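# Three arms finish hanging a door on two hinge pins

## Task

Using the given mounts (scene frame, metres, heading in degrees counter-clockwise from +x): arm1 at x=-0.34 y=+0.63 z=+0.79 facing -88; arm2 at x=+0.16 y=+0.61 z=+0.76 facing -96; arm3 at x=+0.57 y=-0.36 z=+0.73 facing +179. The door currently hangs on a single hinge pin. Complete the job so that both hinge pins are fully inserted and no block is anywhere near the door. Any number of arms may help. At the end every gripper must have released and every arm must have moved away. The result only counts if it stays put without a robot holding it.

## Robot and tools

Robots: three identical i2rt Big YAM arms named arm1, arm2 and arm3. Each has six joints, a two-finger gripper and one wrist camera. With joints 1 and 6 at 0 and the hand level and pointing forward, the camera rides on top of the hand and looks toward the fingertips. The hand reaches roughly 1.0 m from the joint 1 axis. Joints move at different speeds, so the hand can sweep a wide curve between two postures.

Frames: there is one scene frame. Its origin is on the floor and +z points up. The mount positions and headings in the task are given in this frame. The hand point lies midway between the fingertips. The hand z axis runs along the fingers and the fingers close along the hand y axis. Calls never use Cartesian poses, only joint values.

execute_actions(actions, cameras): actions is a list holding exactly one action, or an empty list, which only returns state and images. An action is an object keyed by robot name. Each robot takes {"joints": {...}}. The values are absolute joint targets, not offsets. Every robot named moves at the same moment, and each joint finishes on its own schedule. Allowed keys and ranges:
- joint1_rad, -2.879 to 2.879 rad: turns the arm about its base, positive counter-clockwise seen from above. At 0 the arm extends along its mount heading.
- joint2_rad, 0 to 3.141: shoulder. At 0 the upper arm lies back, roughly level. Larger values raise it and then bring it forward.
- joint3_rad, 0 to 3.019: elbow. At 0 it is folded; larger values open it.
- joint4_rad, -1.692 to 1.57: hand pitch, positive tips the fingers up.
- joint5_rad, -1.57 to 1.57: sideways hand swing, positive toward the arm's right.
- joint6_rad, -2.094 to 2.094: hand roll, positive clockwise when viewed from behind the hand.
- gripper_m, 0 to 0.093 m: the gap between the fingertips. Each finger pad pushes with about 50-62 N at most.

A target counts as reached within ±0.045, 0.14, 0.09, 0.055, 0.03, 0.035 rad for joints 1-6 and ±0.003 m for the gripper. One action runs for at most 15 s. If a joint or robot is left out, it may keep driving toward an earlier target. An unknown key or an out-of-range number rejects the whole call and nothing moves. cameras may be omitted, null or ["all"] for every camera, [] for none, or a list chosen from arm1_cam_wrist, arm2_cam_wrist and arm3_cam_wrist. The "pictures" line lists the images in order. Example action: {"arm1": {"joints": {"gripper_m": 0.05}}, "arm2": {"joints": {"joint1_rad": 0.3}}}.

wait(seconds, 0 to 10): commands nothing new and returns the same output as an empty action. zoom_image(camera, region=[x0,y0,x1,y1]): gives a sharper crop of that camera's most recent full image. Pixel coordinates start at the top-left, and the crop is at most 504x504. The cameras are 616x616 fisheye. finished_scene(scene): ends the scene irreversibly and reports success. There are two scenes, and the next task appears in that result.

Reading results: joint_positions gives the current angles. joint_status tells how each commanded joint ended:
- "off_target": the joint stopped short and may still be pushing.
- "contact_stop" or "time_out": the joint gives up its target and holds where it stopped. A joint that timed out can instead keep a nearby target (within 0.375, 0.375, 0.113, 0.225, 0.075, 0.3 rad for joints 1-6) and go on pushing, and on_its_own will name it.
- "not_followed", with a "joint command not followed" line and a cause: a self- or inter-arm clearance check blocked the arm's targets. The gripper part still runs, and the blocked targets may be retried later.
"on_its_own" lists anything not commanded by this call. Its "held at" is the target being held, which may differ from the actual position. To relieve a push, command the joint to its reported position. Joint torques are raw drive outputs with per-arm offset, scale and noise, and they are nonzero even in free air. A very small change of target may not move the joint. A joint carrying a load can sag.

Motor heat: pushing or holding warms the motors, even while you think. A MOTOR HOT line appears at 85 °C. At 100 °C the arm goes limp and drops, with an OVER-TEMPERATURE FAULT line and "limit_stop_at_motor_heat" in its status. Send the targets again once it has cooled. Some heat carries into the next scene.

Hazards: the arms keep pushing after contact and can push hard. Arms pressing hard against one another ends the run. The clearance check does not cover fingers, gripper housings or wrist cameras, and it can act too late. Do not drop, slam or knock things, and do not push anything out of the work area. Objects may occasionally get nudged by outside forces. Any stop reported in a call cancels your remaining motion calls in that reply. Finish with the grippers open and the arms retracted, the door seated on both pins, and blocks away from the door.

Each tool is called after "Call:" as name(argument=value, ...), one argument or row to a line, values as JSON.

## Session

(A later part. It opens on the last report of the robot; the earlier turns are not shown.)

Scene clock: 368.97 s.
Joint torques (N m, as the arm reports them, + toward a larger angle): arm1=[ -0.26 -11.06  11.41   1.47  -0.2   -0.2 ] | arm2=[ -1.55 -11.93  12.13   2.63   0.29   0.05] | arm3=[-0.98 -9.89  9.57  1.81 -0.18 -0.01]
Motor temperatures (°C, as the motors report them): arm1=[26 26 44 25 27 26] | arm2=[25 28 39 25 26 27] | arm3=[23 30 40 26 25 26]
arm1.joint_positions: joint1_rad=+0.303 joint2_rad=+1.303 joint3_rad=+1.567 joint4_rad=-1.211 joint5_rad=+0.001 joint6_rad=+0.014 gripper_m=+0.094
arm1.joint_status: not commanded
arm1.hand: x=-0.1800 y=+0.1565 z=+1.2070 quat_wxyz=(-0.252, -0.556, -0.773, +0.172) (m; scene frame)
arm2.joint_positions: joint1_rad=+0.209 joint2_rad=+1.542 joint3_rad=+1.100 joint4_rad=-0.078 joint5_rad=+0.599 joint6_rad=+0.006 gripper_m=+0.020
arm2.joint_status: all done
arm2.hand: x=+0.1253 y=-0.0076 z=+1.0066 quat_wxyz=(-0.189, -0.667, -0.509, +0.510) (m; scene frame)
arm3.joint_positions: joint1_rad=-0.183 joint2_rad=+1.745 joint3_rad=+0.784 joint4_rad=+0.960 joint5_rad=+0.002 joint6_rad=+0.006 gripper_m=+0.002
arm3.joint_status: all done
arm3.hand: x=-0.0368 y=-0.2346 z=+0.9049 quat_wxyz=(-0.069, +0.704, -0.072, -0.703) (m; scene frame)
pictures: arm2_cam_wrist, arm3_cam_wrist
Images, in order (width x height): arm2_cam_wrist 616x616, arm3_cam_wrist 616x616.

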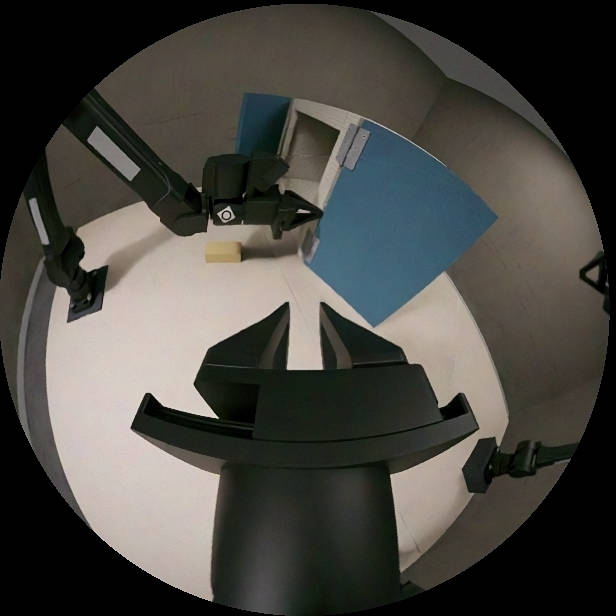

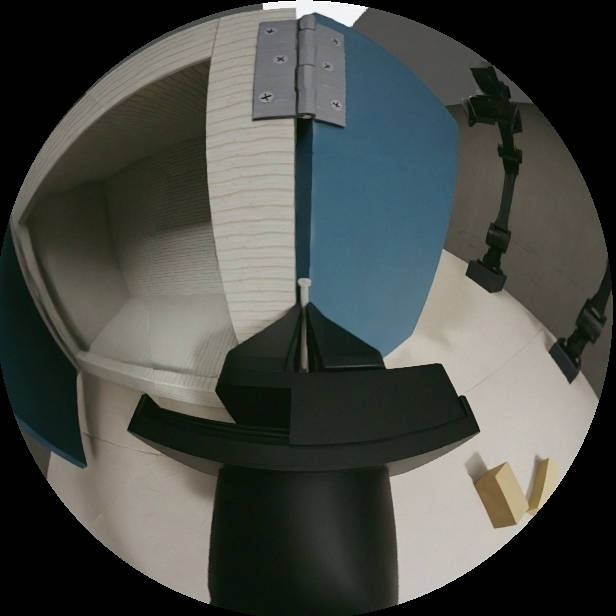

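Call:
execute_actions(
  actions=[
    {"arm3":{"joints":{"joint2_rad":1.84,"joint4_rad":1.04}}},
  ],
  cameras=["arm2_cam_wrist","arm3_cam_wrist"],
)

Call:
zoom_image(
  camera="arm2_cam_wrist",
  region=[270, 180, 350, 270],
)

Scene clock: 376.17 s.
Joint torques (N m, as the arm reports them, + toward a larger angle): arm1=[ -0.2  -11.06  11.41   1.49  -0.2   -0.19] | arm2=[ -1.42 -12.06  12.12   2.6    0.27   0.07] | arm3=[-1.47 -7.75  9.21  1.34 -0.2  -0.02]
Motor temperatures (°C, as the motors report them): arm1=[26 26 44 25 27 26] | arm2=[25 28 39 25 26 27] | arm3=[23 30 40 26 25 26]
arm1.joint_positions: joint1_rad=+0.303 joint2_rad=+1.303 joint3_rad=+1.567 joint4_rad=-1.211 joint5_rad=+0.001 joint6_rad=+0.014 gripper_m=+0.094
arm1.joint_status: not commanded
arm1.hand: x=-0.1800 y=+0.1565 z=+1.2070 quat_wxyz=(-0.252, -0.556, -0.773, +0.172) (m; scene frame)
arm2.joint_positions: joint1_rad=+0.209 joint2_rad=+1.542 joint3_rad=+1.100 joint4_rad=-0.078 joint5_rad=+0.599 joint6_rad=+0.006 gripper_m=+0.020
arm2.joint_status: not commanded
arm2.hand: x=+0.1253 y=-0.0076 z=+1.0066 quat_wxyz=(-0.189, -0.667, -0.509, +0.510) (m; scene frame)
arm3.joint_positions: joint1_rad=-0.183 joint2_rad=+1.784 joint3_rad=+0.784 joint4_rad=+1.052 joint5_rad=+0.002 joint6_rad=+0.006 gripper_m=+0.002
arm3.joint_status: all done
arm3.hand: x=-0.0381 y=-0.2344 z=+0.9046 quat_wxyz=(-0.071, +0.685, -0.070, -0.722) (m; scene frame)
pictures: arm2_cam_wrist, arm3_cam_wrist
Images, in order (width x height): arm2_cam_wrist 616x616, arm3_cam_wrist 616x616.

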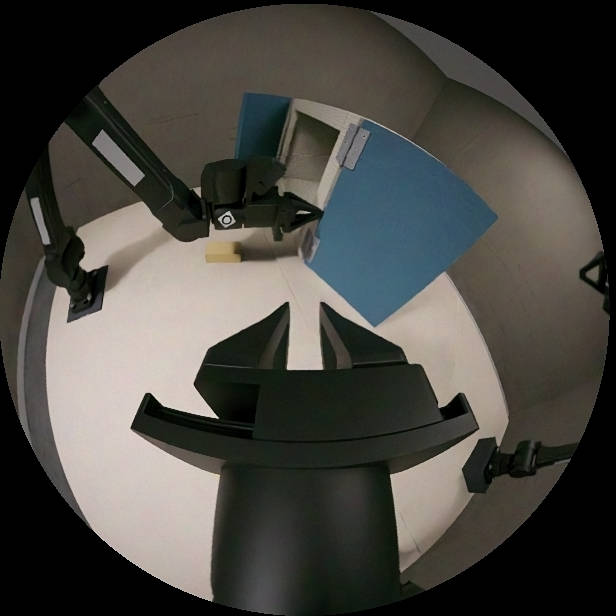

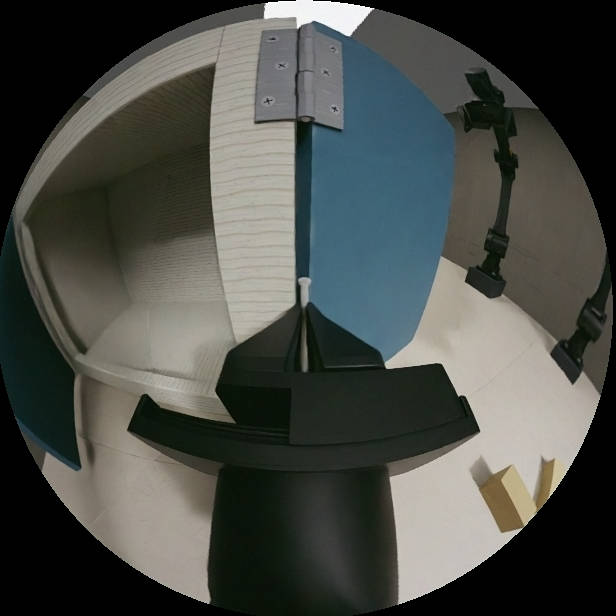

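Region (270, 180, 350, 270) of arm2_cam_wrist's 616x616 image, scaled by 5.600, with more detail than that image has.

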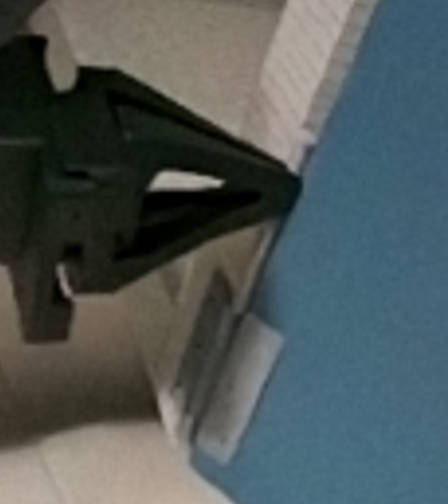

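Call:
execute_actions(
  actions=[
    {"arm2":{"joints":{"joint2_rad":1.72,"joint3_rad":1.12,"joint4_rad":0.25,"joint5_rad":0.75}},"arm3":{"joints":{"joint2_rad":1.74,"joint4_rad":0.96}}},
  ],
  cameras=["arm2_cam_wrist"],
)

Call:
zoom_image(
  camera="arm2_cam_wrist",
  region=[200, 150, 360, 310],
)

Scene clock: 386.53 s.
Joint torques (N m, as the arm reports them, + toward a larger angle): arm1=[ -0.16 -11.17  11.43   1.49  -0.19  -0.19] | arm2=[ -0.94 -15.1   11.11   2.63   0.42   0.06] | arm3=[ -0.87 -12.65   9.48   1.04  -0.21  -0.01]
Motor temperatures (°C, as the motors report them): arm1=[26 26 45 25 27 26] | arm2=[25 28 40 25 26 27] | arm3=[23 29 40 26 25 26]
arm1.joint_positions: joint1_rad=+0.303 joint2_rad=+1.303 joint3_rad=+1.567 joint4_rad=-1.211 joint5_rad=+0.001 joint6_rad=+0.014 gripper_m=+0.094
arm1.joint_status: not commanded
arm1.hand: x=-0.1800 y=+0.1565 z=+1.2070 quat_wxyz=(-0.252, -0.556, -0.773, +0.172) (m; scene frame)
arm2.joint_positions: joint1_rad=+0.209 joint2_rad=+1.731 joint3_rad=+1.100 joint4_rad=+0.222 joint5_rad=+0.747 joint6_rad=+0.006 gripper_m=+0.020
arm2.joint_status: all done
arm2.hand: x=+0.1090 y=-0.0397 z=+0.9547 quat_wxyz=(-0.180, -0.673, -0.438, +0.567) (m; scene frame)
arm3.joint_positions: joint1_rad=-0.183 joint2_rad=+1.753 joint3_rad=+0.784 joint4_rad=+0.979 joint5_rad=+0.002 joint6_rad=+0.006 gripper_m=+0.002
arm3.joint_status: all done
arm3.hand: x=-0.0372 y=-0.2345 z=+0.9050 quat_wxyz=(-0.069, +0.700, -0.072, -0.707) (m; scene frame)
pictures: arm2_cam_wrist
Images, in order (width x height): arm2_cam_wrist 616x616.

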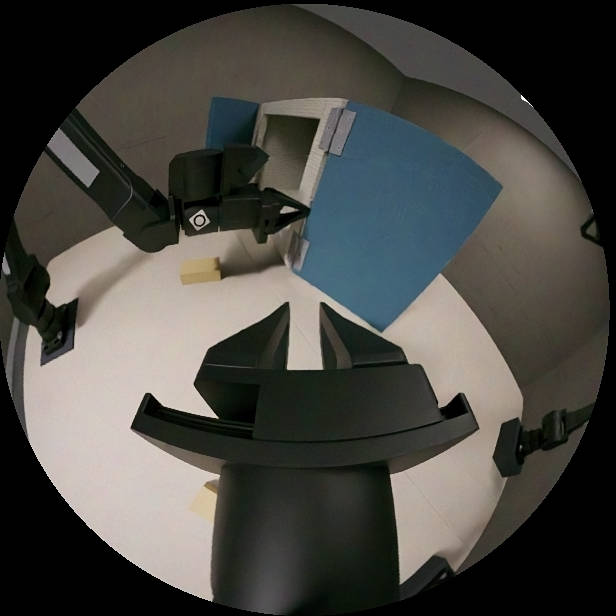

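Region (200, 150, 360, 310) of arm2_cam_wrist's 616x616 image, scaled by 3.150, with more detail than that image has.

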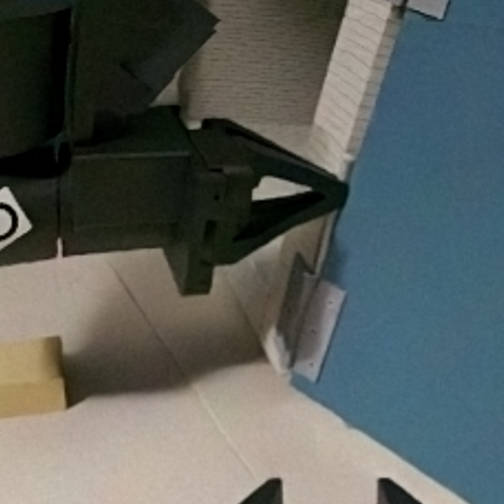

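Call:
zoom_image(
  camera="arm2_cam_wrist",
  region=[275, 190, 325, 275],
)

Region (275, 190, 325, 275) of arm2_cam_wrist's 616x616 image, scaled by 5.929, with more detail than that image has; it fills the left 296 columns of this view, and the rest is white.

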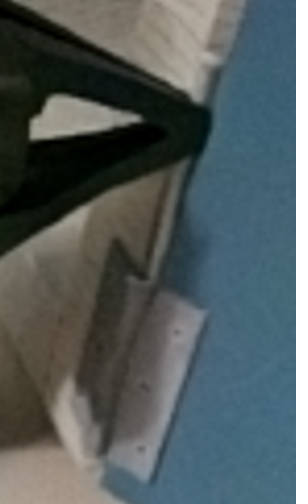

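Call:
execute_actions(
  actions=[
    {"arm3":{"joints":{"joint2_rad":1.67}}},
  ],
  cameras=[],
)

Call:
execute_actions(
  actions=[
    {"arm3":{"joints":{"joint3_rad":0.755,"joint4_rad":0.95}}},
  ],
  cameras=["arm2_cam_wrist"],
)

Call:
zoom_image(
  camera="arm2_cam_wrist",
  region=[275, 190, 325, 275],
)

Scene clock: 398.90 s.
Joint torques (N m, as the arm reports them, + toward a larger angle): arm1=[ -0.28 -11.01  11.4    1.45  -0.19  -0.19] | arm2=[ -1.32 -15.32  11.17   2.63   0.44   0.07] | arm3=[ -1.08 -11.71  10.18   1.5   -0.19  -0.01]
Motor temperatures (°C, as the motors report them): arm1=[26 26 45 25 27 26] | arm2=[25 29 39 25 26 27] | arm3=[23 30 41 26 25 26]
arm1.joint_positions: joint1_rad=+0.303 joint2_rad=+1.303 joint3_rad=+1.567 joint4_rad=-1.211 joint5_rad=+0.001 joint6_rad=+0.014 gripper_m=+0.094
arm1.joint_status: not commanded
arm1.hand: x=-0.1800 y=+0.1565 z=+1.2070 quat_wxyz=(-0.252, -0.556, -0.773, +0.172) (m; scene frame)
arm2.joint_positions: joint1_rad=+0.209 joint2_rad=+1.731 joint3_rad=+1.100 joint4_rad=+0.222 joint5_rad=+0.747 joint6_rad=+0.006 gripper_m=+0.020
arm2.joint_status: not commanded
arm2.hand: x=+0.1090 y=-0.0397 z=+0.9547 quat_wxyz=(-0.180, -0.673, -0.438, +0.567) (m; scene frame)
arm3.joint_positions: joint1_rad=-0.183 joint2_rad=+1.679 joint3_rad=+0.784 joint4_rad=+0.967 joint5_rad=+0.002 joint6_rad=+0.006 gripper_m=+0.002
arm3.joint_status: all done
arm3.hand: x=-0.0324 y=-0.2355 z=+0.9460 quat_wxyz=(-0.071, +0.678, -0.070, -0.729) (m; scene frame)
pictures: none
No camera images: the call's "cameras" was empty. Leave "cameras" out to get every camera's image.

Scene clock: 399.60 s.
Joint torques (N m, as the arm reports them, + toward a larger angle): arm1=[ -0.14 -11.1   11.4    1.45  -0.21  -0.19] | arm2=[ -1.27 -15.17  11.22   2.59   0.4    0.06] | arm3=[ -0.99 -12.42   6.8    1.45  -0.18  -0.02]
Motor temperatures (°C, as the motors report them): arm1=[26 26 45 25 27 26] | arm2=[25 29 39 25 26 27] | arm3=[23 30 41 26 25 26]
arm1.joint_positions: joint1_rad=+0.303 joint2_rad=+1.303 joint3_rad=+1.567 joint4_rad=-1.211 joint5_rad=+0.001 joint6_rad=+0.014 gripper_m=+0.094
arm1.joint_status: not commanded
arm1.hand: x=-0.1800 y=+0.1565 z=+1.2070 quat_wxyz=(-0.252, -0.556, -0.773, +0.172) (m; scene frame)
arm2.joint_positions: joint1_rad=+0.209 joint2_rad=+1.731 joint3_rad=+1.100 joint4_rad=+0.222 joint5_rad=+0.747 joint6_rad=+0.006 gripper_m=+0.020
arm2.joint_status: not commanded
arm2.hand: x=+0.1090 y=-0.0397 z=+0.9547 quat_wxyz=(-0.180, -0.673, -0.438, +0.567) (m; scene frame)
arm3.joint_positions: joint1_rad=-0.183 joint2_rad=+1.679 joint3_rad=+0.755 joint4_rad=+0.958 joint5_rad=+0.002 joint6_rad=+0.006 gripper_m=+0.002
arm3.joint_status: all done
arm3.hand: x=-0.0243 y=-0.2372 z=+0.9299 quat_wxyz=(-0.070, +0.691, -0.071, -0.716) (m; scene frame)
pictures: arm2_cam_wrist
Images, in order (width x height): arm2_cam_wrist 616x616.

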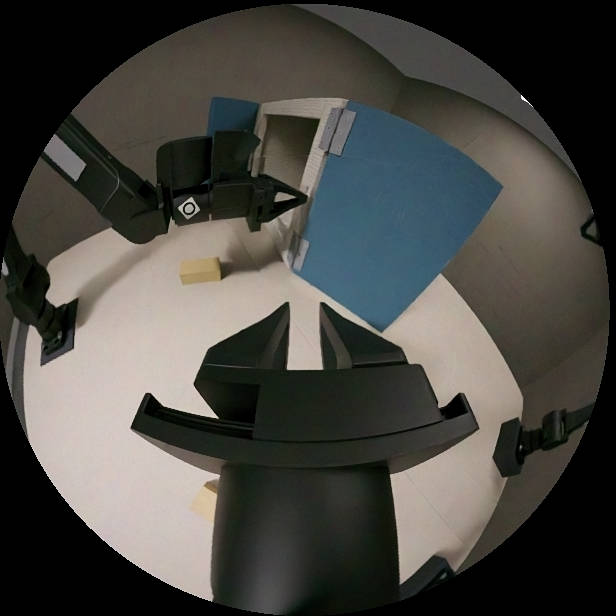

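Region (275, 190, 325, 275) of arm2_cam_wrist's 616x616 image, scaled by 5.929, with more detail than that image has; it fills the left 296 columns of this view, and the rest is white.

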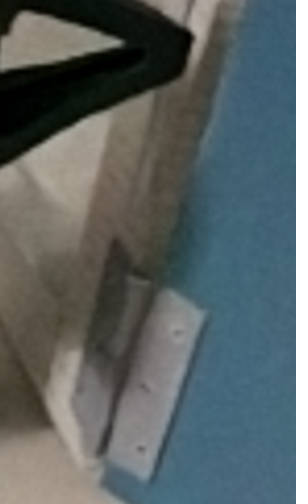

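Call:
execute_actions(
  actions=[
    {"arm3":{"joints":{"joint2_rad":1.79,"joint4_rad":0.99}}},
  ],
  cameras=["arm2_cam_wrist"],
)

Call:
zoom_image(
  camera="arm2_cam_wrist",
  region=[275, 190, 325, 275],
)

Scene clock: 406.77 s.
Joint torques (N m, as the arm reports them, + toward a larger angle): arm1=[ -0.21 -11.04  11.41   1.49  -0.2   -0.18] | arm2=[ -1.51 -14.64  11.08   2.62   0.44   0.07] | arm3=[ -1.13 -11.31   6.2    2.38  -0.17  -0.03]
Motor temperatures (°C, as the motors report them): arm1=[26 26 45 25 27 26] | arm2=[25 29 39 25 26 27] | arm3=[23 30 40 26 25 26]
arm1.joint_positions: joint1_rad=+0.303 joint2_rad=+1.303 joint3_rad=+1.567 joint4_rad=-1.211 joint5_rad=+0.001 joint6_rad=+0.014 gripper_m=+0.094
arm1.joint_status: not commanded
arm1.hand: x=-0.1800 y=+0.1565 z=+1.2070 quat_wxyz=(-0.252, -0.556, -0.773, +0.172) (m; scene frame)
arm2.joint_positions: joint1_rad=+0.209 joint2_rad=+1.731 joint3_rad=+1.100 joint4_rad=+0.222 joint5_rad=+0.747 joint6_rad=+0.006 gripper_m=+0.020
arm2.joint_status: not commanded
arm2.hand: x=+0.1090 y=-0.0397 z=+0.9547 quat_wxyz=(-0.180, -0.673, -0.438, +0.567) (m; scene frame)
arm3.joint_positions: joint1_rad=-0.183 joint2_rad=+1.794 joint3_rad=+0.753 joint4_rad=+0.973 joint5_rad=+0.002 joint6_rad=+0.006 gripper_m=+0.002
arm3.joint_status: all done
arm3.hand: x=-0.0283 y=-0.2363 z=+0.8650 quat_wxyz=(-0.067, +0.727, -0.075, -0.679) (m; scene frame)
pictures: arm2_cam_wrist
Images, in order (width x height): arm2_cam_wrist 616x616.

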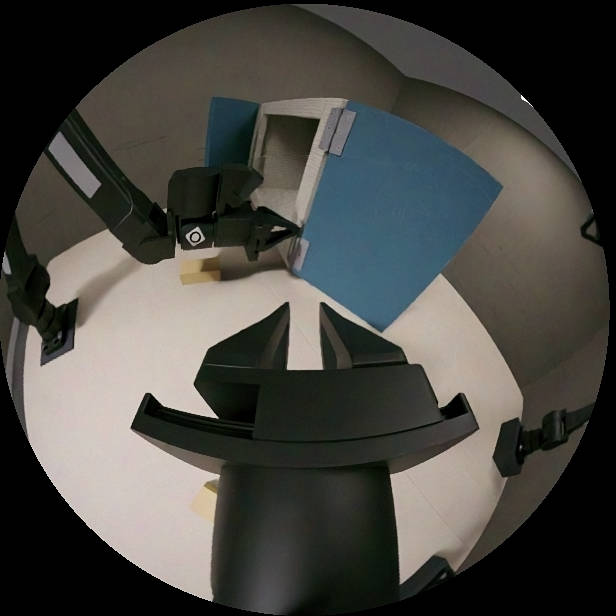

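Region (275, 190, 325, 275) of arm2_cam_wrist's 616x616 image, scaled by 5.929, with more detail than that image has; it fills the left 296 columns of this view, and the rest is white.

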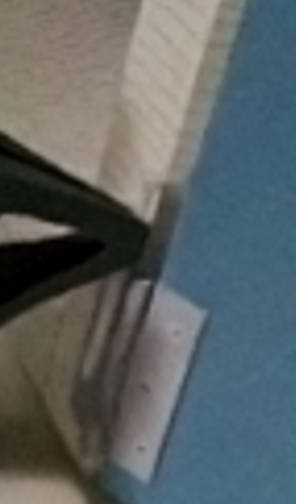

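Call:
execute_actions(
  actions=[
    {"arm3":{"joints":{"joint2_rad":1.64,"joint3_rad":0.83,"joint4_rad":0.93}}},
  ],
  cameras=[],
)

Call:
execute_actions(
  actions=[
    {"arm3":{"joints":{"joint2_rad":1.72,"joint3_rad":0.772,"joint4_rad":0.96}}},
  ],
  cameras=["arm2_cam_wrist"],
)

Call:
zoom_image(
  camera="arm2_cam_wrist",
  region=[275, 190, 325, 275],
)

Scene clock: 421.77 s.
Joint torques (N m, as the arm reports them, + toward a larger angle): arm1=[ -0.22 -11.12  11.41   1.47  -0.19  -0.19] | arm2=[ -1.48 -14.7   11.11   2.72   0.42   0.06] | arm3=[ -0.89 -10.65   9.83   1.49  -0.2    0.01]
Motor temperatures (°C, as the motors report them): arm1=[26 26 45 25 27 26] | arm2=[25 30 39 25 26 27] | arm3=[23 31 39 27 25 26]
arm1.joint_positions: joint1_rad=+0.303 joint2_rad=+1.303 joint3_rad=+1.567 joint4_rad=-1.211 joint5_rad=+0.001 joint6_rad=+0.014 gripper_m=+0.094
arm1.joint_status: not commanded
arm1.hand: x=-0.1800 y=+0.1565 z=+1.2070 quat_wxyz=(-0.252, -0.556, -0.773, +0.172) (m; scene frame)
arm2.joint_positions: joint1_rad=+0.209 joint2_rad=+1.731 joint3_rad=+1.100 joint4_rad=+0.222 joint5_rad=+0.747 joint6_rad=+0.006 gripper_m=+0.020
arm2.joint_status: not commanded
arm2.hand: x=+0.1090 y=-0.0397 z=+0.9547 quat_wxyz=(-0.180, -0.673, -0.438, +0.567) (m; scene frame)
arm3.joint_positions: joint1_rad=-0.184 joint2_rad=+1.636 joint3_rad=+0.801 joint4_rad=+0.934 joint5_rad=+0.002 joint6_rad=+0.006 gripper_m=+0.002
arm3.joint_status: all done
arm3.hand: x=-0.0331 y=-0.2347 z=+0.9721 quat_wxyz=(-0.073, +0.668, -0.069, -0.738) (m; scene frame)
pictures: none
No camera images: the call's "cameras" was empty. Leave "cameras" out to get every camera's image.

Scene clock: 422.67 s.
Joint torques (N m, as the arm reports them, + toward a larger angle): arm1=[ -0.17 -11.09  11.39   1.47  -0.19  -0.19] | arm2=[ -1.27 -15.19  11.15   2.61   0.43   0.06] | arm3=[ -1.11 -11.23   7.02   2.31  -0.2    0.  ]
Motor temperatures (°C, as the motors report them): arm1=[26 26 45 25 27 26] | arm2=[25 30 39 25 26 27] | arm3=[23 31 39 27 25 26]
arm1.joint_positions: joint1_rad=+0.303 joint2_rad=+1.303 joint3_rad=+1.567 joint4_rad=-1.211 joint5_rad=+0.001 joint6_rad=+0.014 gripper_m=+0.094
arm1.joint_status: not commanded
arm1.hand: x=-0.1800 y=+0.1565 z=+1.2070 quat_wxyz=(-0.252, -0.556, -0.773, +0.172) (m; scene frame)
arm2.joint_positions: joint1_rad=+0.209 joint2_rad=+1.731 joint3_rad=+1.100 joint4_rad=+0.222 joint5_rad=+0.747 joint6_rad=+0.006 gripper_m=+0.020
arm2.joint_status: not commanded
arm2.hand: x=+0.1090 y=-0.0397 z=+0.9547 quat_wxyz=(-0.180, -0.673, -0.438, +0.567) (m; scene frame)
arm3.joint_positions: joint1_rad=-0.184 joint2_rad=+1.722 joint3_rad=+0.768 joint4_rad=+0.944 joint5_rad=+0.002 joint6_rad=+0.006 gripper_m=+0.002
arm3.joint_status: all done
arm3.hand: x=-0.0307 y=-0.2351 z=+0.9071 quat_wxyz=(-0.069, +0.707, -0.073, -0.700) (m; scene frame)
pictures: arm2_cam_wrist
Images, in order (width x height): arm2_cam_wrist 616x616.

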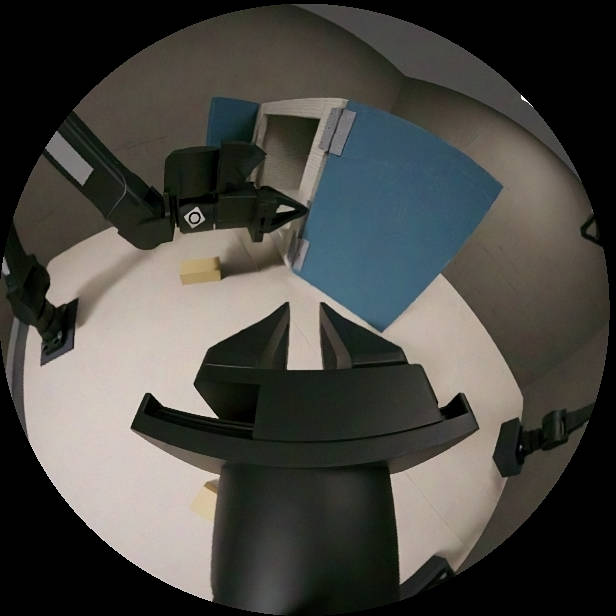

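Region (275, 190, 325, 275) of arm2_cam_wrist's 616x616 image, scaled by 5.929, with more detail than that image has; it fills the left 296 columns of this view, and the rest is white.

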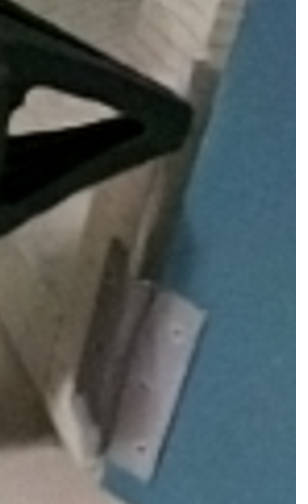

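Call:
execute_actions(
  actions=[
    {"arm3":{"joints":{"joint2_rad":1.79,"joint4_rad":1.02}}},
  ],
  cameras=["arm2_cam_wrist","arm3_cam_wrist"],
)

Call:
zoom_image(
  camera="arm2_cam_wrist",
  region=[275, 190, 325, 275],
)

Scene clock: 427.90 s.
Joint torques (N m, as the arm reports them, + toward a larger angle): arm1=[ -0.36 -11.13  11.42   1.48  -0.21  -0.19] | arm2=[ -1.57 -15.34  11.12   2.61   0.43   0.06] | arm3=[-1.11 -9.89  6.74  2.18 -0.08  0.  ]
Motor temperatures (°C, as the motors report them): arm1=[26 26 45 25 27 26] | arm2=[25 30 39 25 26 27] | arm3=[23 31 38 27 25 26]
arm1.joint_positions: joint1_rad=+0.303 joint2_rad=+1.303 joint3_rad=+1.567 joint4_rad=-1.211 joint5_rad=+0.001 joint6_rad=+0.014 gripper_m=+0.094
arm1.joint_status: not commanded
arm1.hand: x=-0.1800 y=+0.1565 z=+1.2070 quat_wxyz=(-0.252, -0.556, -0.773, +0.172) (m; scene frame)
arm2.joint_positions: joint1_rad=+0.209 joint2_rad=+1.731 joint3_rad=+1.100 joint4_rad=+0.222 joint5_rad=+0.747 joint6_rad=+0.006 gripper_m=+0.020
arm2.joint_status: not commanded
arm2.hand: x=+0.1090 y=-0.0397 z=+0.9547 quat_wxyz=(-0.180, -0.673, -0.438, +0.567) (m; scene frame)
arm3.joint_positions: joint1_rad=-0.184 joint2_rad=+1.769 joint3_rad=+0.768 joint4_rad=+1.010 joint5_rad=-0.001 joint6_rad=+0.006 gripper_m=+0.002
arm3.joint_status: all done
arm3.hand: x=-0.0328 y=-0.2351 z=+0.8958 quat_wxyz=(-0.069, +0.700, -0.072, -0.707) (m; scene frame)
pictures: arm2_cam_wrist, arm3_cam_wrist
Images, in order (width x height): arm2_cam_wrist 616x616, arm3_cam_wrist 616x616.

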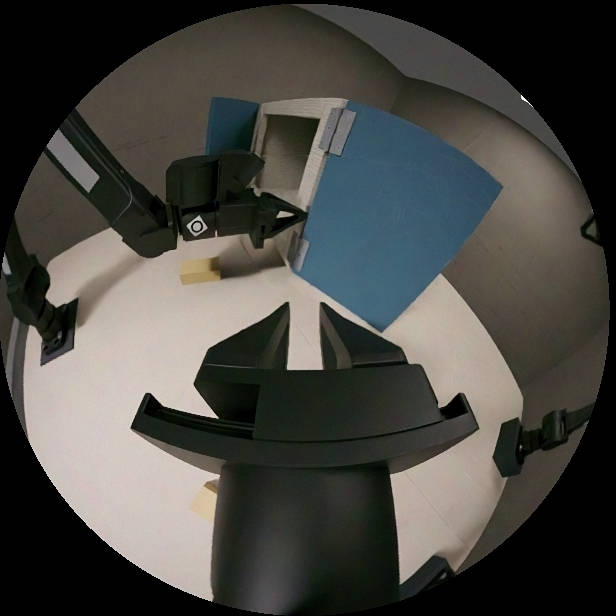

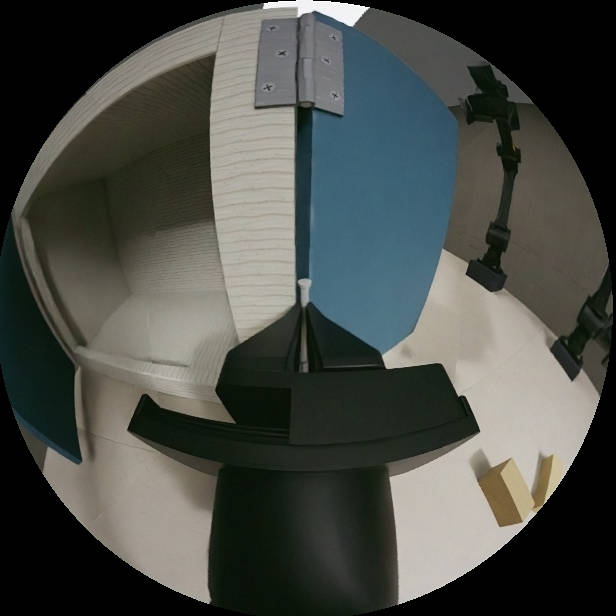

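Region (275, 190, 325, 275) of arm2_cam_wrist's 616x616 image, scaled by 5.929, with more detail than that image has; it fills the left 296 columns of this view, and the rest is white.

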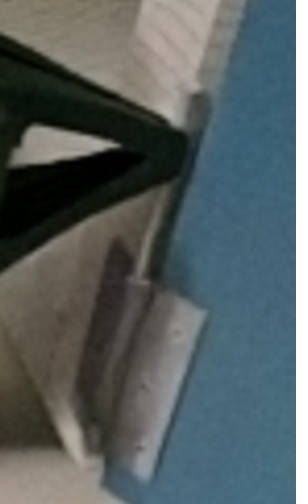

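Call:
execute_actions(
  actions=[
    {"arm3":{"joints":{"joint2_rad":1.87,"joint3_rad":0.74,"joint4_rad":1.12}}},
  ],
  cameras=["arm2_cam_wrist"],
)

Call:
zoom_image(
  camera="arm2_cam_wrist",
  region=[275, 190, 325, 275],
)

Scene clock: 434.10 s.
Joint torques (N m, as the arm reports them, + toward a larger angle): arm1=[ -0.26 -11.08  11.44   1.51  -0.19  -0.19] | arm2=[ -1.09 -15.22  11.22   2.57   0.44   0.04] | arm3=[-1.16 -8.07  3.84  1.41 -0.09  0.  ]
Motor temperatures (°C, as the motors report them): arm1=[26 26 46 25 27 26] | arm2=[25 30 39 25 26 27] | arm3=[23 30 38 27 25 26]
arm1.joint_positions: joint1_rad=+0.303 joint2_rad=+1.303 joint3_rad=+1.567 joint4_rad=-1.211 joint5_rad=+0.001 joint6_rad=+0.014 gripper_m=+0.094
arm1.joint_status: not commanded
arm1.hand: x=-0.1800 y=+0.1565 z=+1.2070 quat_wxyz=(-0.252, -0.556, -0.773, +0.172) (m; scene frame)
arm2.joint_positions: joint1_rad=+0.209 joint2_rad=+1.731 joint3_rad=+1.100 joint4_rad=+0.222 joint5_rad=+0.747 joint6_rad=+0.006 gripper_m=+0.020
arm2.joint_status: not commanded
arm2.hand: x=+0.1090 y=-0.0397 z=+0.9547 quat_wxyz=(-0.180, -0.673, -0.438, +0.567) (m; scene frame)
arm3.joint_positions: joint1_rad=-0.184 joint2_rad=+1.820 joint3_rad=+0.764 joint4_rad=+1.131 joint5_rad=-0.001 joint6_rad=+0.006 gripper_m=+0.002
arm3.joint_status: all done
arm3.hand: x=-0.0323 y=-0.2352 z=+0.8938 quat_wxyz=(-0.071, +0.676, -0.069, -0.730) (m; scene frame)
pictures: arm2_cam_wrist
Images, in order (width x height): arm2_cam_wrist 616x616.

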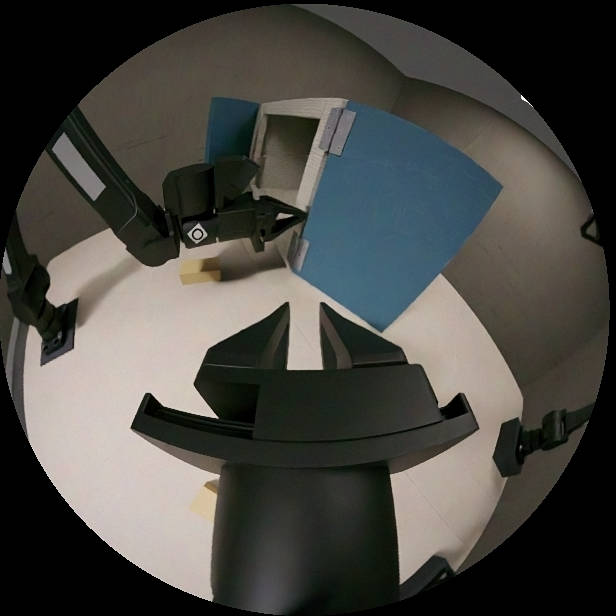

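Region (275, 190, 325, 275) of arm2_cam_wrist's 616x616 image, scaled by 5.929, with more detail than that image has; it fills the left 296 columns of this view, and the rest is white.

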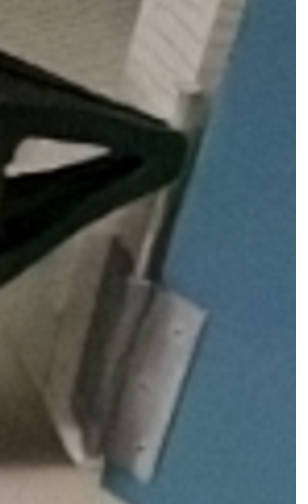

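Call:
execute_actions(
  actions=[
    {"arm1":{"joints":{"joint1_rad":0.28,"joint2_rad":1.1,"joint3_rad":0.6,"joint4_rad":0.5}},"arm3":{"joints":{"joint2_rad":1.79,"joint4_rad":1.03}}},
  ],
  cameras=[],
)

Call:
execute_actions(
  actions=[
    {"arm1":{"joints":{"joint2_rad":1.5,"joint3_rad":0.6,"joint4_rad":0.9}}},
  ],
  cameras=["arm1_cam_wrist"],
)

Scene clock: 459.10 s.
Joint torques (N m, as the arm reports them, + toward a larger angle): arm1=[-0.55 -7.59  8.77  2.26 -0.2  -0.2 ] | arm2=[ -1.59 -15.4   11.18   2.7    0.41   0.04] | arm3=[ -1.08 -11.36   4.06   0.65  -0.08  -0.01]
Motor temperatures (°C, as the motors report them): arm1=[26 26 46 25 27 26] | arm2=[25 30 40 25 26 27] | arm3=[23 30 36 26 25 26]
arm1.joint_positions: joint1_rad=+0.284 joint2_rad=+1.107 joint3_rad=+0.594 joint4_rad=+0.477 joint5_rad=+0.001 joint6_rad=+0.014 gripper_m=+0.094
arm1.joint_status: all done
arm1.hand: x=-0.1905 y=+0.1616 z=+1.0964 quat_wxyz=(-0.567, -0.428, -0.580, +0.399) (m; scene frame)
arm2.joint_positions: joint1_rad=+0.209 joint2_rad=+1.731 joint3_rad=+1.100 joint4_rad=+0.222 joint5_rad=+0.747 joint6_rad=+0.006 gripper_m=+0.020
arm2.joint_status: not commanded
arm2.hand: x=+0.1090 y=-0.0397 z=+0.9547 quat_wxyz=(-0.180, -0.673, -0.438, +0.567) (m; scene frame)
arm3.joint_positions: joint1_rad=-0.184 joint2_rad=+1.789 joint3_rad=+0.764 joint4_rad=+1.058 joint5_rad=-0.001 joint6_rad=+0.006 gripper_m=+0.002
arm3.joint_status: all done
arm3.hand: x=-0.0322 y=-0.2352 z=+0.8942 quat_wxyz=(-0.070, +0.691, -0.071, -0.716) (m; scene frame)
pictures: none
No camera images: the call's "cameras" was empty. Leave "cameras" out to get every camera's image.

Scene clock: 460.27 s.
Joint torques (N m, as the arm reports them, + toward a larger angle): arm1=[ -0.58 -11.3    6.58   2.28  -0.19  -0.2 ] | arm2=[ -2.09 -15.1   11.11   2.66   0.45   0.06] | arm3=[ -0.61 -11.91   4.06   0.76  -0.08  -0.02]
Motor temperatures (°C, as the motors report them): arm1=[26 26 45 25 27 26] | arm2=[25 30 40 25 26 27] | arm3=[23 30 36 26 25 26]
arm1.joint_positions: joint1_rad=+0.284 joint2_rad=+1.509 joint3_rad=+0.594 joint4_rad=+0.878 joint5_rad=+0.001 joint6_rad=+0.014 gripper_m=+0.094
arm1.joint_status: all done
arm1.hand: x=-0.1731 y=+0.1118 z=+0.9935 quat_wxyz=(-0.566, -0.428, -0.581, +0.399) (m; scene frame)
arm2.joint_positions: joint1_rad=+0.209 joint2_rad=+1.731 joint3_rad=+1.100 joint4_rad=+0.222 joint5_rad=+0.747 joint6_rad=+0.006 gripper_m=+0.020
arm2.joint_status: not commanded
arm2.hand: x=+0.1090 y=-0.0397 z=+0.9547 quat_wxyz=(-0.180, -0.673, -0.438, +0.567) (m; scene frame)
arm3.joint_positions: joint1_rad=-0.184 joint2_rad=+1.789 joint3_rad=+0.764 joint4_rad=+1.058 joint5_rad=-0.001 joint6_rad=+0.006 gripper_m=+0.002
arm3.joint_status: not commanded
arm3.hand: x=-0.0322 y=-0.2352 z=+0.8942 quat_wxyz=(-0.070, +0.691, -0.071, -0.716) (m; scene frame)
pictures: arm1_cam_wrist
Images, in order (width x height): arm1_cam_wrist 616x616.

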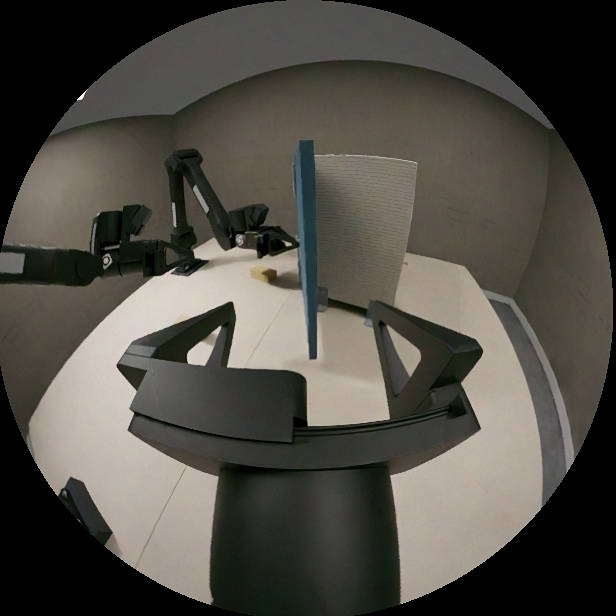

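Call:
execute_actions(
  actions=[
    {"arm1":{"joints":{"joint2_rad":1.82,"joint3_rad":0.99,"joint4_rad":0.86}}},
  ],
  cameras=["arm1_cam_wrist"],
)

Scene clock: 467.07 s.
Joint torques (N m, as the arm reports them, + toward a larger angle): arm1=[ -0.25 -16.12   9.15   1.07  -0.2   -0.19] | arm2=[ -1.12 -15.39  11.06   2.58   0.42   0.03] | arm3=[ -0.75 -11.85   4.01   0.7   -0.06  -0.02]
Motor temperatures (°C, as the motors report them): arm1=[26 26 44 25 27 26] | arm2=[25 31 40 25 26 27] | arm3=[23 30 36 26 25 26]
arm1.joint_positions: joint1_rad=+0.284 joint2_rad=+1.826 joint3_rad=+0.957 joint4_rad=+0.867 joint5_rad=+0.001 joint6_rad=+0.014 gripper_m=+0.094
arm1.joint_status: all done
arm1.hand: x=-0.1317 y=-0.0122 z=+0.9799 quat_wxyz=(-0.576, -0.421, -0.571, +0.406) (m; scene frame)
arm2.joint_positions: joint1_rad=+0.209 joint2_rad=+1.731 joint3_rad=+1.100 joint4_rad=+0.222 joint5_rad=+0.747 joint6_rad=+0.006 gripper_m=+0.020
arm2.joint_status: not commanded
arm2.hand: x=+0.1090 y=-0.0397 z=+0.9547 quat_wxyz=(-0.180, -0.673, -0.438, +0.567) (m; scene frame)
arm3.joint_positions: joint1_rad=-0.184 joint2_rad=+1.789 joint3_rad=+0.764 joint4_rad=+1.058 joint5_rad=-0.001 joint6_rad=+0.006 gripper_m=+0.002
arm3.joint_status: not commanded
arm3.hand: x=-0.0322 y=-0.2352 z=+0.8942 quat_wxyz=(-0.070, +0.691, -0.071, -0.716) (m; scene frame)
pictures: arm1_cam_wrist
Images, in order (width x height): arm1_cam_wrist 616x616.

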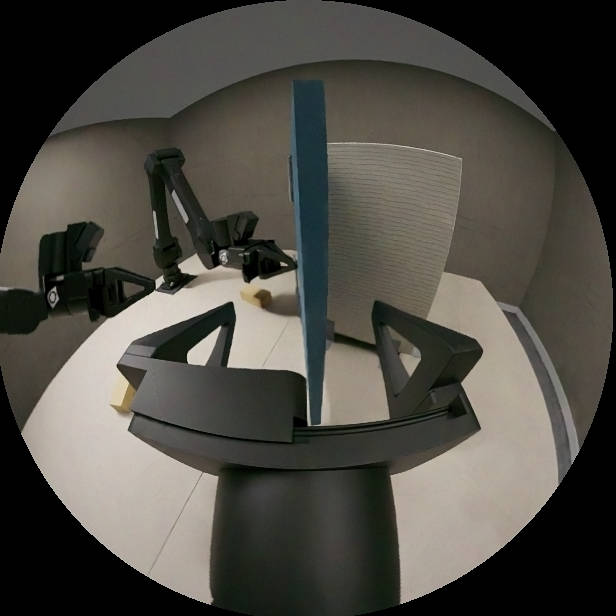

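Call:
execute_actions(
  actions=[
    {"arm1":{"joints":{"joint2_rad":1.96,"joint3_rad":1.18,"joint4_rad":0.82}}},
  ],
  cameras=["arm1_cam_wrist"],
)

Scene clock: 472.17 s.
Joint torques (N m, as the arm reports them, + toward a larger angle): arm1=[ -0.36 -18.88   9.89   1.26  -0.2   -0.19] | arm2=[ -1.84 -15.37  11.19   2.73   0.43   0.06] | arm3=[ -0.97 -11.23   4.05   0.75  -0.11  -0.04]
Motor temperatures (°C, as the motors report them): arm1=[26 26 43 25 27 26] | arm2=[25 31 40 25 26 27] | arm3=[23 31 36 26 25 26]
arm1.joint_positions: joint1_rad=+0.284 joint2_rad=+1.964 joint3_rad=+1.142 joint4_rad=+0.828 joint5_rad=+0.001 joint6_rad=+0.014 gripper_m=+0.094
arm1.joint_status: all done
arm1.hand: x=-0.1127 y=-0.0690 z=+0.9680 quat_wxyz=(-0.579, -0.419, -0.568, +0.408) (m; scene frame)
arm2.joint_positions: joint1_rad=+0.209 joint2_rad=+1.731 joint3_rad=+1.100 joint4_rad=+0.222 joint5_rad=+0.747 joint6_rad=+0.006 gripper_m=+0.020
arm2.joint_status: not commanded
arm2.hand: x=+0.1090 y=-0.0397 z=+0.9547 quat_wxyz=(-0.180, -0.673, -0.438, +0.567) (m; scene frame)
arm3.joint_positions: joint1_rad=-0.184 joint2_rad=+1.789 joint3_rad=+0.764 joint4_rad=+1.058 joint5_rad=-0.001 joint6_rad=+0.006 gripper_m=+0.002
arm3.joint_status: not commanded
arm3.hand: x=-0.0322 y=-0.2352 z=+0.8942 quat_wxyz=(-0.070, +0.691, -0.071, -0.716) (m; scene frame)
pictures: arm1_cam_wrist
Images, in order (width x height): arm1_cam_wrist 616x616.

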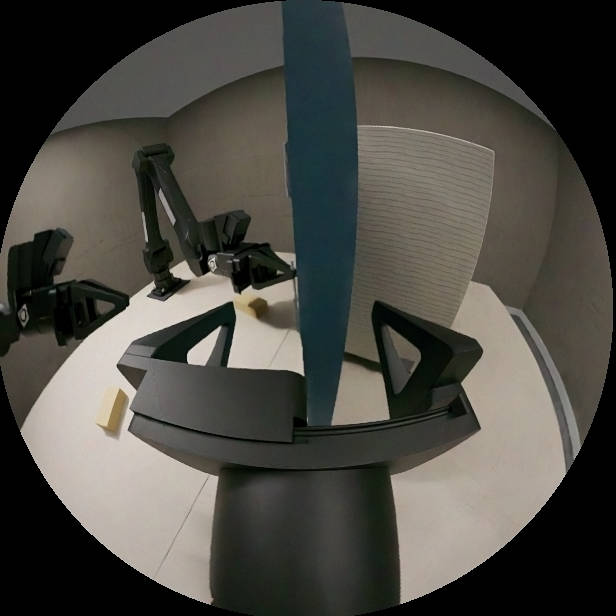

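Call:
execute_actions(
  actions=[
    {"arm1":{"joints":{"gripper_m":0.0}}},
  ],
  cameras=[],
)

Call:
execute_actions(
  actions=[
    {"arm1":{"joints":{"joint2_rad":1.93,"joint3_rad":1.2}},"arm3":{"joints":{"joint2_rad":1.86,"joint3_rad":0.75,"joint4_rad":1.08}}},
  ],
)

Scene clock: 478.70 s.
Joint torques (N m, as the arm reports them, + toward a larger angle): arm1=[ -0.71 -18.96   9.73   1.35   0.13   0.03] | arm2=[ -1.51 -15.13  11.08   2.74   0.44   0.07] | arm3=[ -1.34 -11.33   4.05   0.63  -0.09  -0.01]
Motor temperatures (°C, as the motors report them): arm1=[26 27 44 25 27 26] | arm2=[25 31 40 25 26 27] | arm3=[23 31 36 26 25 26]
arm1.joint_positions: joint1_rad=+0.287 joint2_rad=+1.964 joint3_rad=+1.142 joint4_rad=+0.826 joint5_rad=-0.006 joint6_rad=-0.004 gripper_m=+0.014
arm1.joint_status: gripper_m off_target (ended at +0.014, target +0.000)
arm1.hand: x=-0.1097 y=-0.0682 z=+0.9677 quat_wxyz=(-0.576, -0.412, -0.575, +0.410) (m; scene frame)
arm2.joint_positions: joint1_rad=+0.209 joint2_rad=+1.731 joint3_rad=+1.100 joint4_rad=+0.222 joint5_rad=+0.747 joint6_rad=+0.006 gripper_m=+0.020
arm2.joint_status: not commanded
arm2.hand: x=+0.1090 y=-0.0397 z=+0.9547 quat_wxyz=(-0.180, -0.673, -0.438, +0.567) (m; scene frame)
arm3.joint_positions: joint1_rad=-0.184 joint2_rad=+1.789 joint3_rad=+0.764 joint4_rad=+1.058 joint5_rad=-0.001 joint6_rad=+0.006 gripper_m=+0.002
arm3.joint_status: not commanded
arm3.hand: x=-0.0322 y=-0.2352 z=+0.8942 quat_wxyz=(-0.070, +0.691, -0.071, -0.716) (m; scene frame)
pictures: none
No camera images: the call's "cameras" was empty. Leave "cameras" out to get every camera's image.

Scene clock: 479.37 s.
Joint torques (N m, as the arm reports them, + toward a larger angle): arm1=[ -0.55 -21.46  11.37   1.37   0.13   0.02] | arm2=[ -1.76 -14.74  11.15   2.61   0.45   0.07] | arm3=[-1.35 -7.46  4.77  1.16 -0.13  0.  ]
Motor temperatures (°C, as the motors report them): arm1=[26 27 44 25 27 26] | arm2=[25 31 40 25 26 27] | arm3=[23 31 36 26 25 26]
arm1.joint_positions: joint1_rad=+0.287 joint2_rad=+1.964 joint3_rad=+1.143 joint4_rad=+0.824 joint5_rad=-0.006 joint6_rad=-0.004 gripper_m=+0.014
arm1.joint_status: all done
arm1.hand: x=-0.1096 y=-0.0684 z=+0.9680 quat_wxyz=(-0.576, -0.412, -0.575, +0.410) (m; scene frame)
arm2.joint_positions: joint1_rad=+0.209 joint2_rad=+1.731 joint3_rad=+1.100 joint4_rad=+0.222 joint5_rad=+0.747 joint6_rad=+0.006 gripper_m=+0.020
arm2.joint_status: not commanded
arm2.hand: x=+0.1090 y=-0.0397 z=+0.9547 quat_wxyz=(-0.180, -0.673, -0.438, +0.567) (m; scene frame)
arm3.joint_positions: joint1_rad=-0.184 joint2_rad=+1.805 joint3_rad=+0.764 joint4_rad=+1.096 joint5_rad=-0.001 joint6_rad=+0.006 gripper_m=+0.002
arm3.joint_status: all done
arm3.hand: x=-0.0324 y=-0.2352 z=+0.8936 quat_wxyz=(-0.070, +0.684, -0.070, -0.723) (m; scene frame)
pictures: arm1_cam_wrist, arm2_cam_wrist, arm3_cam_wrist
Images, in order (width x height): arm1_cam_wrist 616x616, arm2_cam_wrist 616x616, arm3_cam_wrist 616x616.

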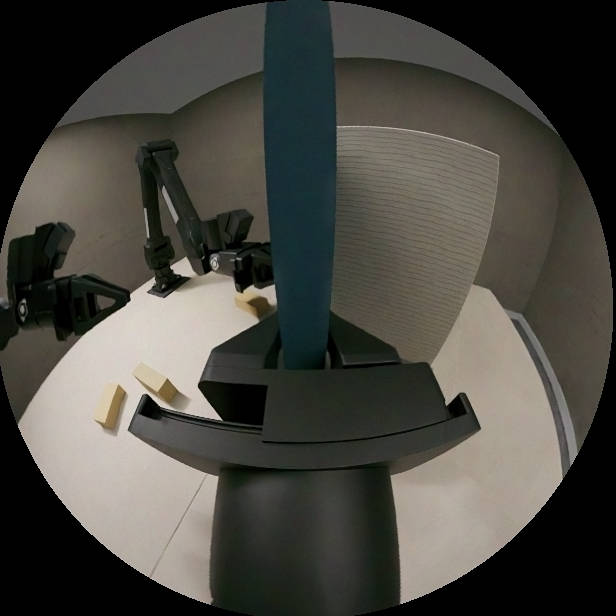

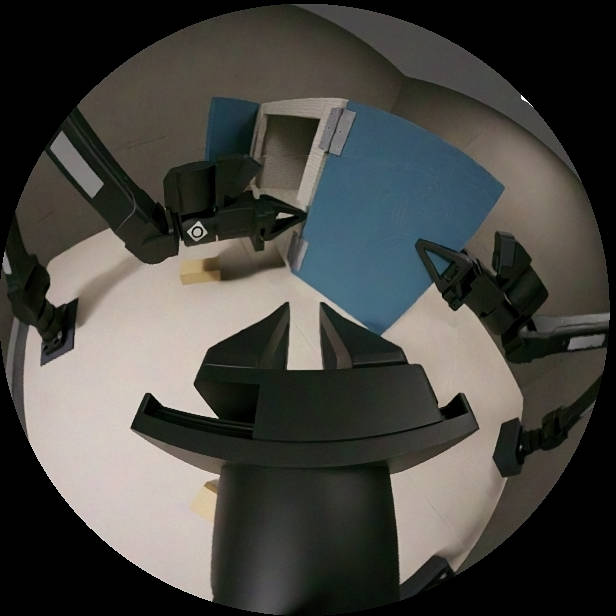

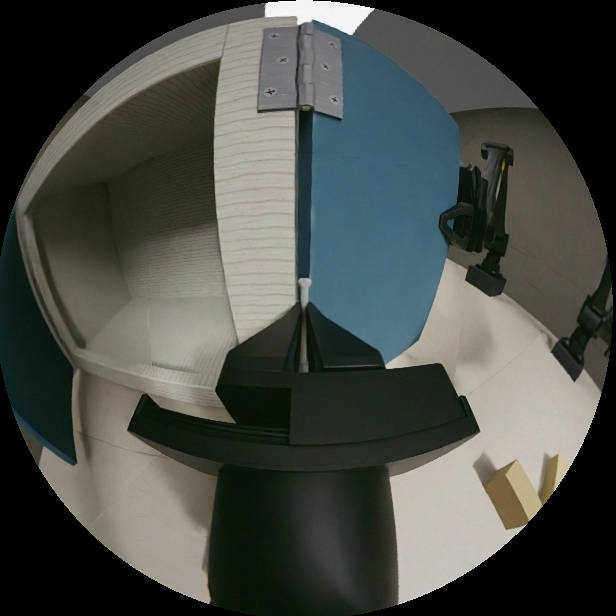

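Arm1 didn't move yet; command more lift.

Call:
execute_actions(
  actions=[
    {"arm1":{"joints":{"joint2_rad":1.9,"joint3_rad":1.24,"joint4_rad":0.79}}},
  ],
  cameras=["arm2_cam_wrist"],
)

Scene clock: 486.13 s.
Joint torques (N m, as the arm reports them, + toward a larger angle): arm1=[ -0.6  -23.04  14.33   1.68   0.12   0.03] | arm2=[ -1.14 -14.98  11.29   2.67   0.43   0.07] | arm3=[-1.06 -7.34  4.8   1.29 -0.11 -0.01]
Motor temperatures (°C, as the motors report them): arm1=[26 28 45 25 27 26] | arm2=[25 31 40 25 26 27] | arm3=[23 30 36 26 25 26]
arm1.joint_positions: joint1_rad=+0.287 joint2_rad=+1.951 joint3_rad=+1.148 joint4_rad=+0.786 joint5_rad=-0.006 joint6_rad=-0.005 gripper_m=+0.014
arm1.joint_status: joint3_rad time_out (moved +0.005 of +0.097); the others done
arm1.on_its_own: joint3_rad reads +1.148 and still pushes toward +1.240 since a time_out
arm1.hand: x=-0.1094 y=-0.0690 z=+0.9701 quat_wxyz=(-0.570, -0.416, -0.581, +0.406) (m; scene frame)
arm2.joint_positions: joint1_rad=+0.209 joint2_rad=+1.731 joint3_rad=+1.100 joint4_rad=+0.222 joint5_rad=+0.747 joint6_rad=+0.006 gripper_m=+0.020
arm2.joint_status: not commanded
arm2.hand: x=+0.1090 y=-0.0397 z=+0.9547 quat_wxyz=(-0.180, -0.673, -0.438, +0.567) (m; scene frame)
arm3.joint_positions: joint1_rad=-0.184 joint2_rad=+1.805 joint3_rad=+0.764 joint4_rad=+1.096 joint5_rad=-0.001 joint6_rad=+0.006 gripper_m=+0.002
arm3.joint_status: not commanded
arm3.hand: x=-0.0324 y=-0.2352 z=+0.8936 quat_wxyz=(-0.070, +0.684, -0.070, -0.723) (m; scene frame)
pictures: arm2_cam_wrist
Images, in order (width x height): arm2_cam_wrist 616x616.

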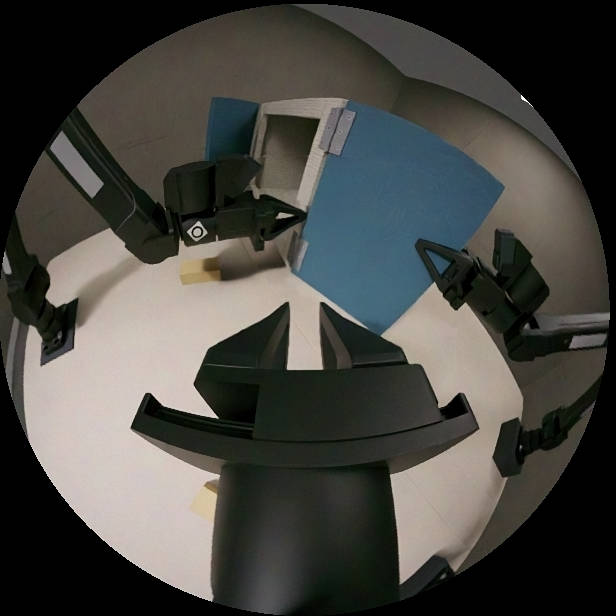

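Call:
execute_actions(
  actions=[
    {"arm1":{"joints":{"joint2_rad":1.84,"joint3_rad":1.2,"joint4_rad":0.79}}},
  ],
  cameras=["arm2_cam_wrist"],
)

Scene clock: 496.47 s.
Joint torques (N m, as the arm reports them, + toward a larger angle): arm1=[ -0.6  -26.61  11.26   2.56   0.15   0.07] | arm2=[ -1.12 -15.1   11.17   2.71   0.43   0.05] | arm3=[-0.97 -7.4   4.72  1.17 -0.13 -0.01]
Motor temperatures (°C, as the motors report them): arm1=[26 29 48 25 27 26] | arm2=[25 31 40 25 26 27] | arm3=[23 30 36 26 25 26]
arm1.joint_positions: joint1_rad=+0.287 joint2_rad=+1.936 joint3_rad=+1.146 joint4_rad=+0.761 joint5_rad=-0.006 joint6_rad=-0.007 gripper_m=+0.014
arm1.joint_status: all done
arm1.hand: x=-0.1098 y=-0.0677 z=+0.9742 quat_wxyz=(-0.566, -0.417, -0.585, +0.404) (m; scene frame)
arm2.joint_positions: joint1_rad=+0.209 joint2_rad=+1.731 joint3_rad=+1.100 joint4_rad=+0.222 joint5_rad=+0.747 joint6_rad=+0.006 gripper_m=+0.020
arm2.joint_status: not commanded
arm2.hand: x=+0.1090 y=-0.0397 z=+0.9547 quat_wxyz=(-0.180, -0.673, -0.438, +0.567) (m; scene frame)
arm3.joint_positions: joint1_rad=-0.184 joint2_rad=+1.805 joint3_rad=+0.764 joint4_rad=+1.096 joint5_rad=-0.001 joint6_rad=+0.006 gripper_m=+0.002
arm3.joint_status: not commanded
arm3.hand: x=-0.0324 y=-0.2352 z=+0.8936 quat_wxyz=(-0.070, +0.684, -0.070, -0.723) (m; scene frame)
pictures: arm2_cam_wrist
Images, in order (width x height): arm2_cam_wrist 616x616.

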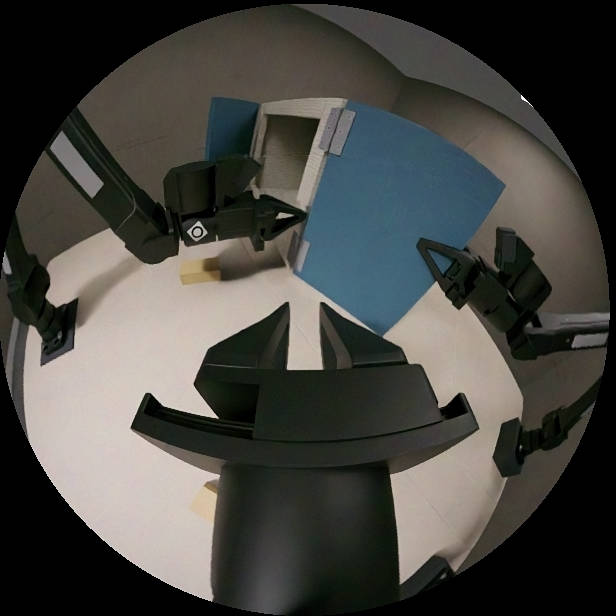

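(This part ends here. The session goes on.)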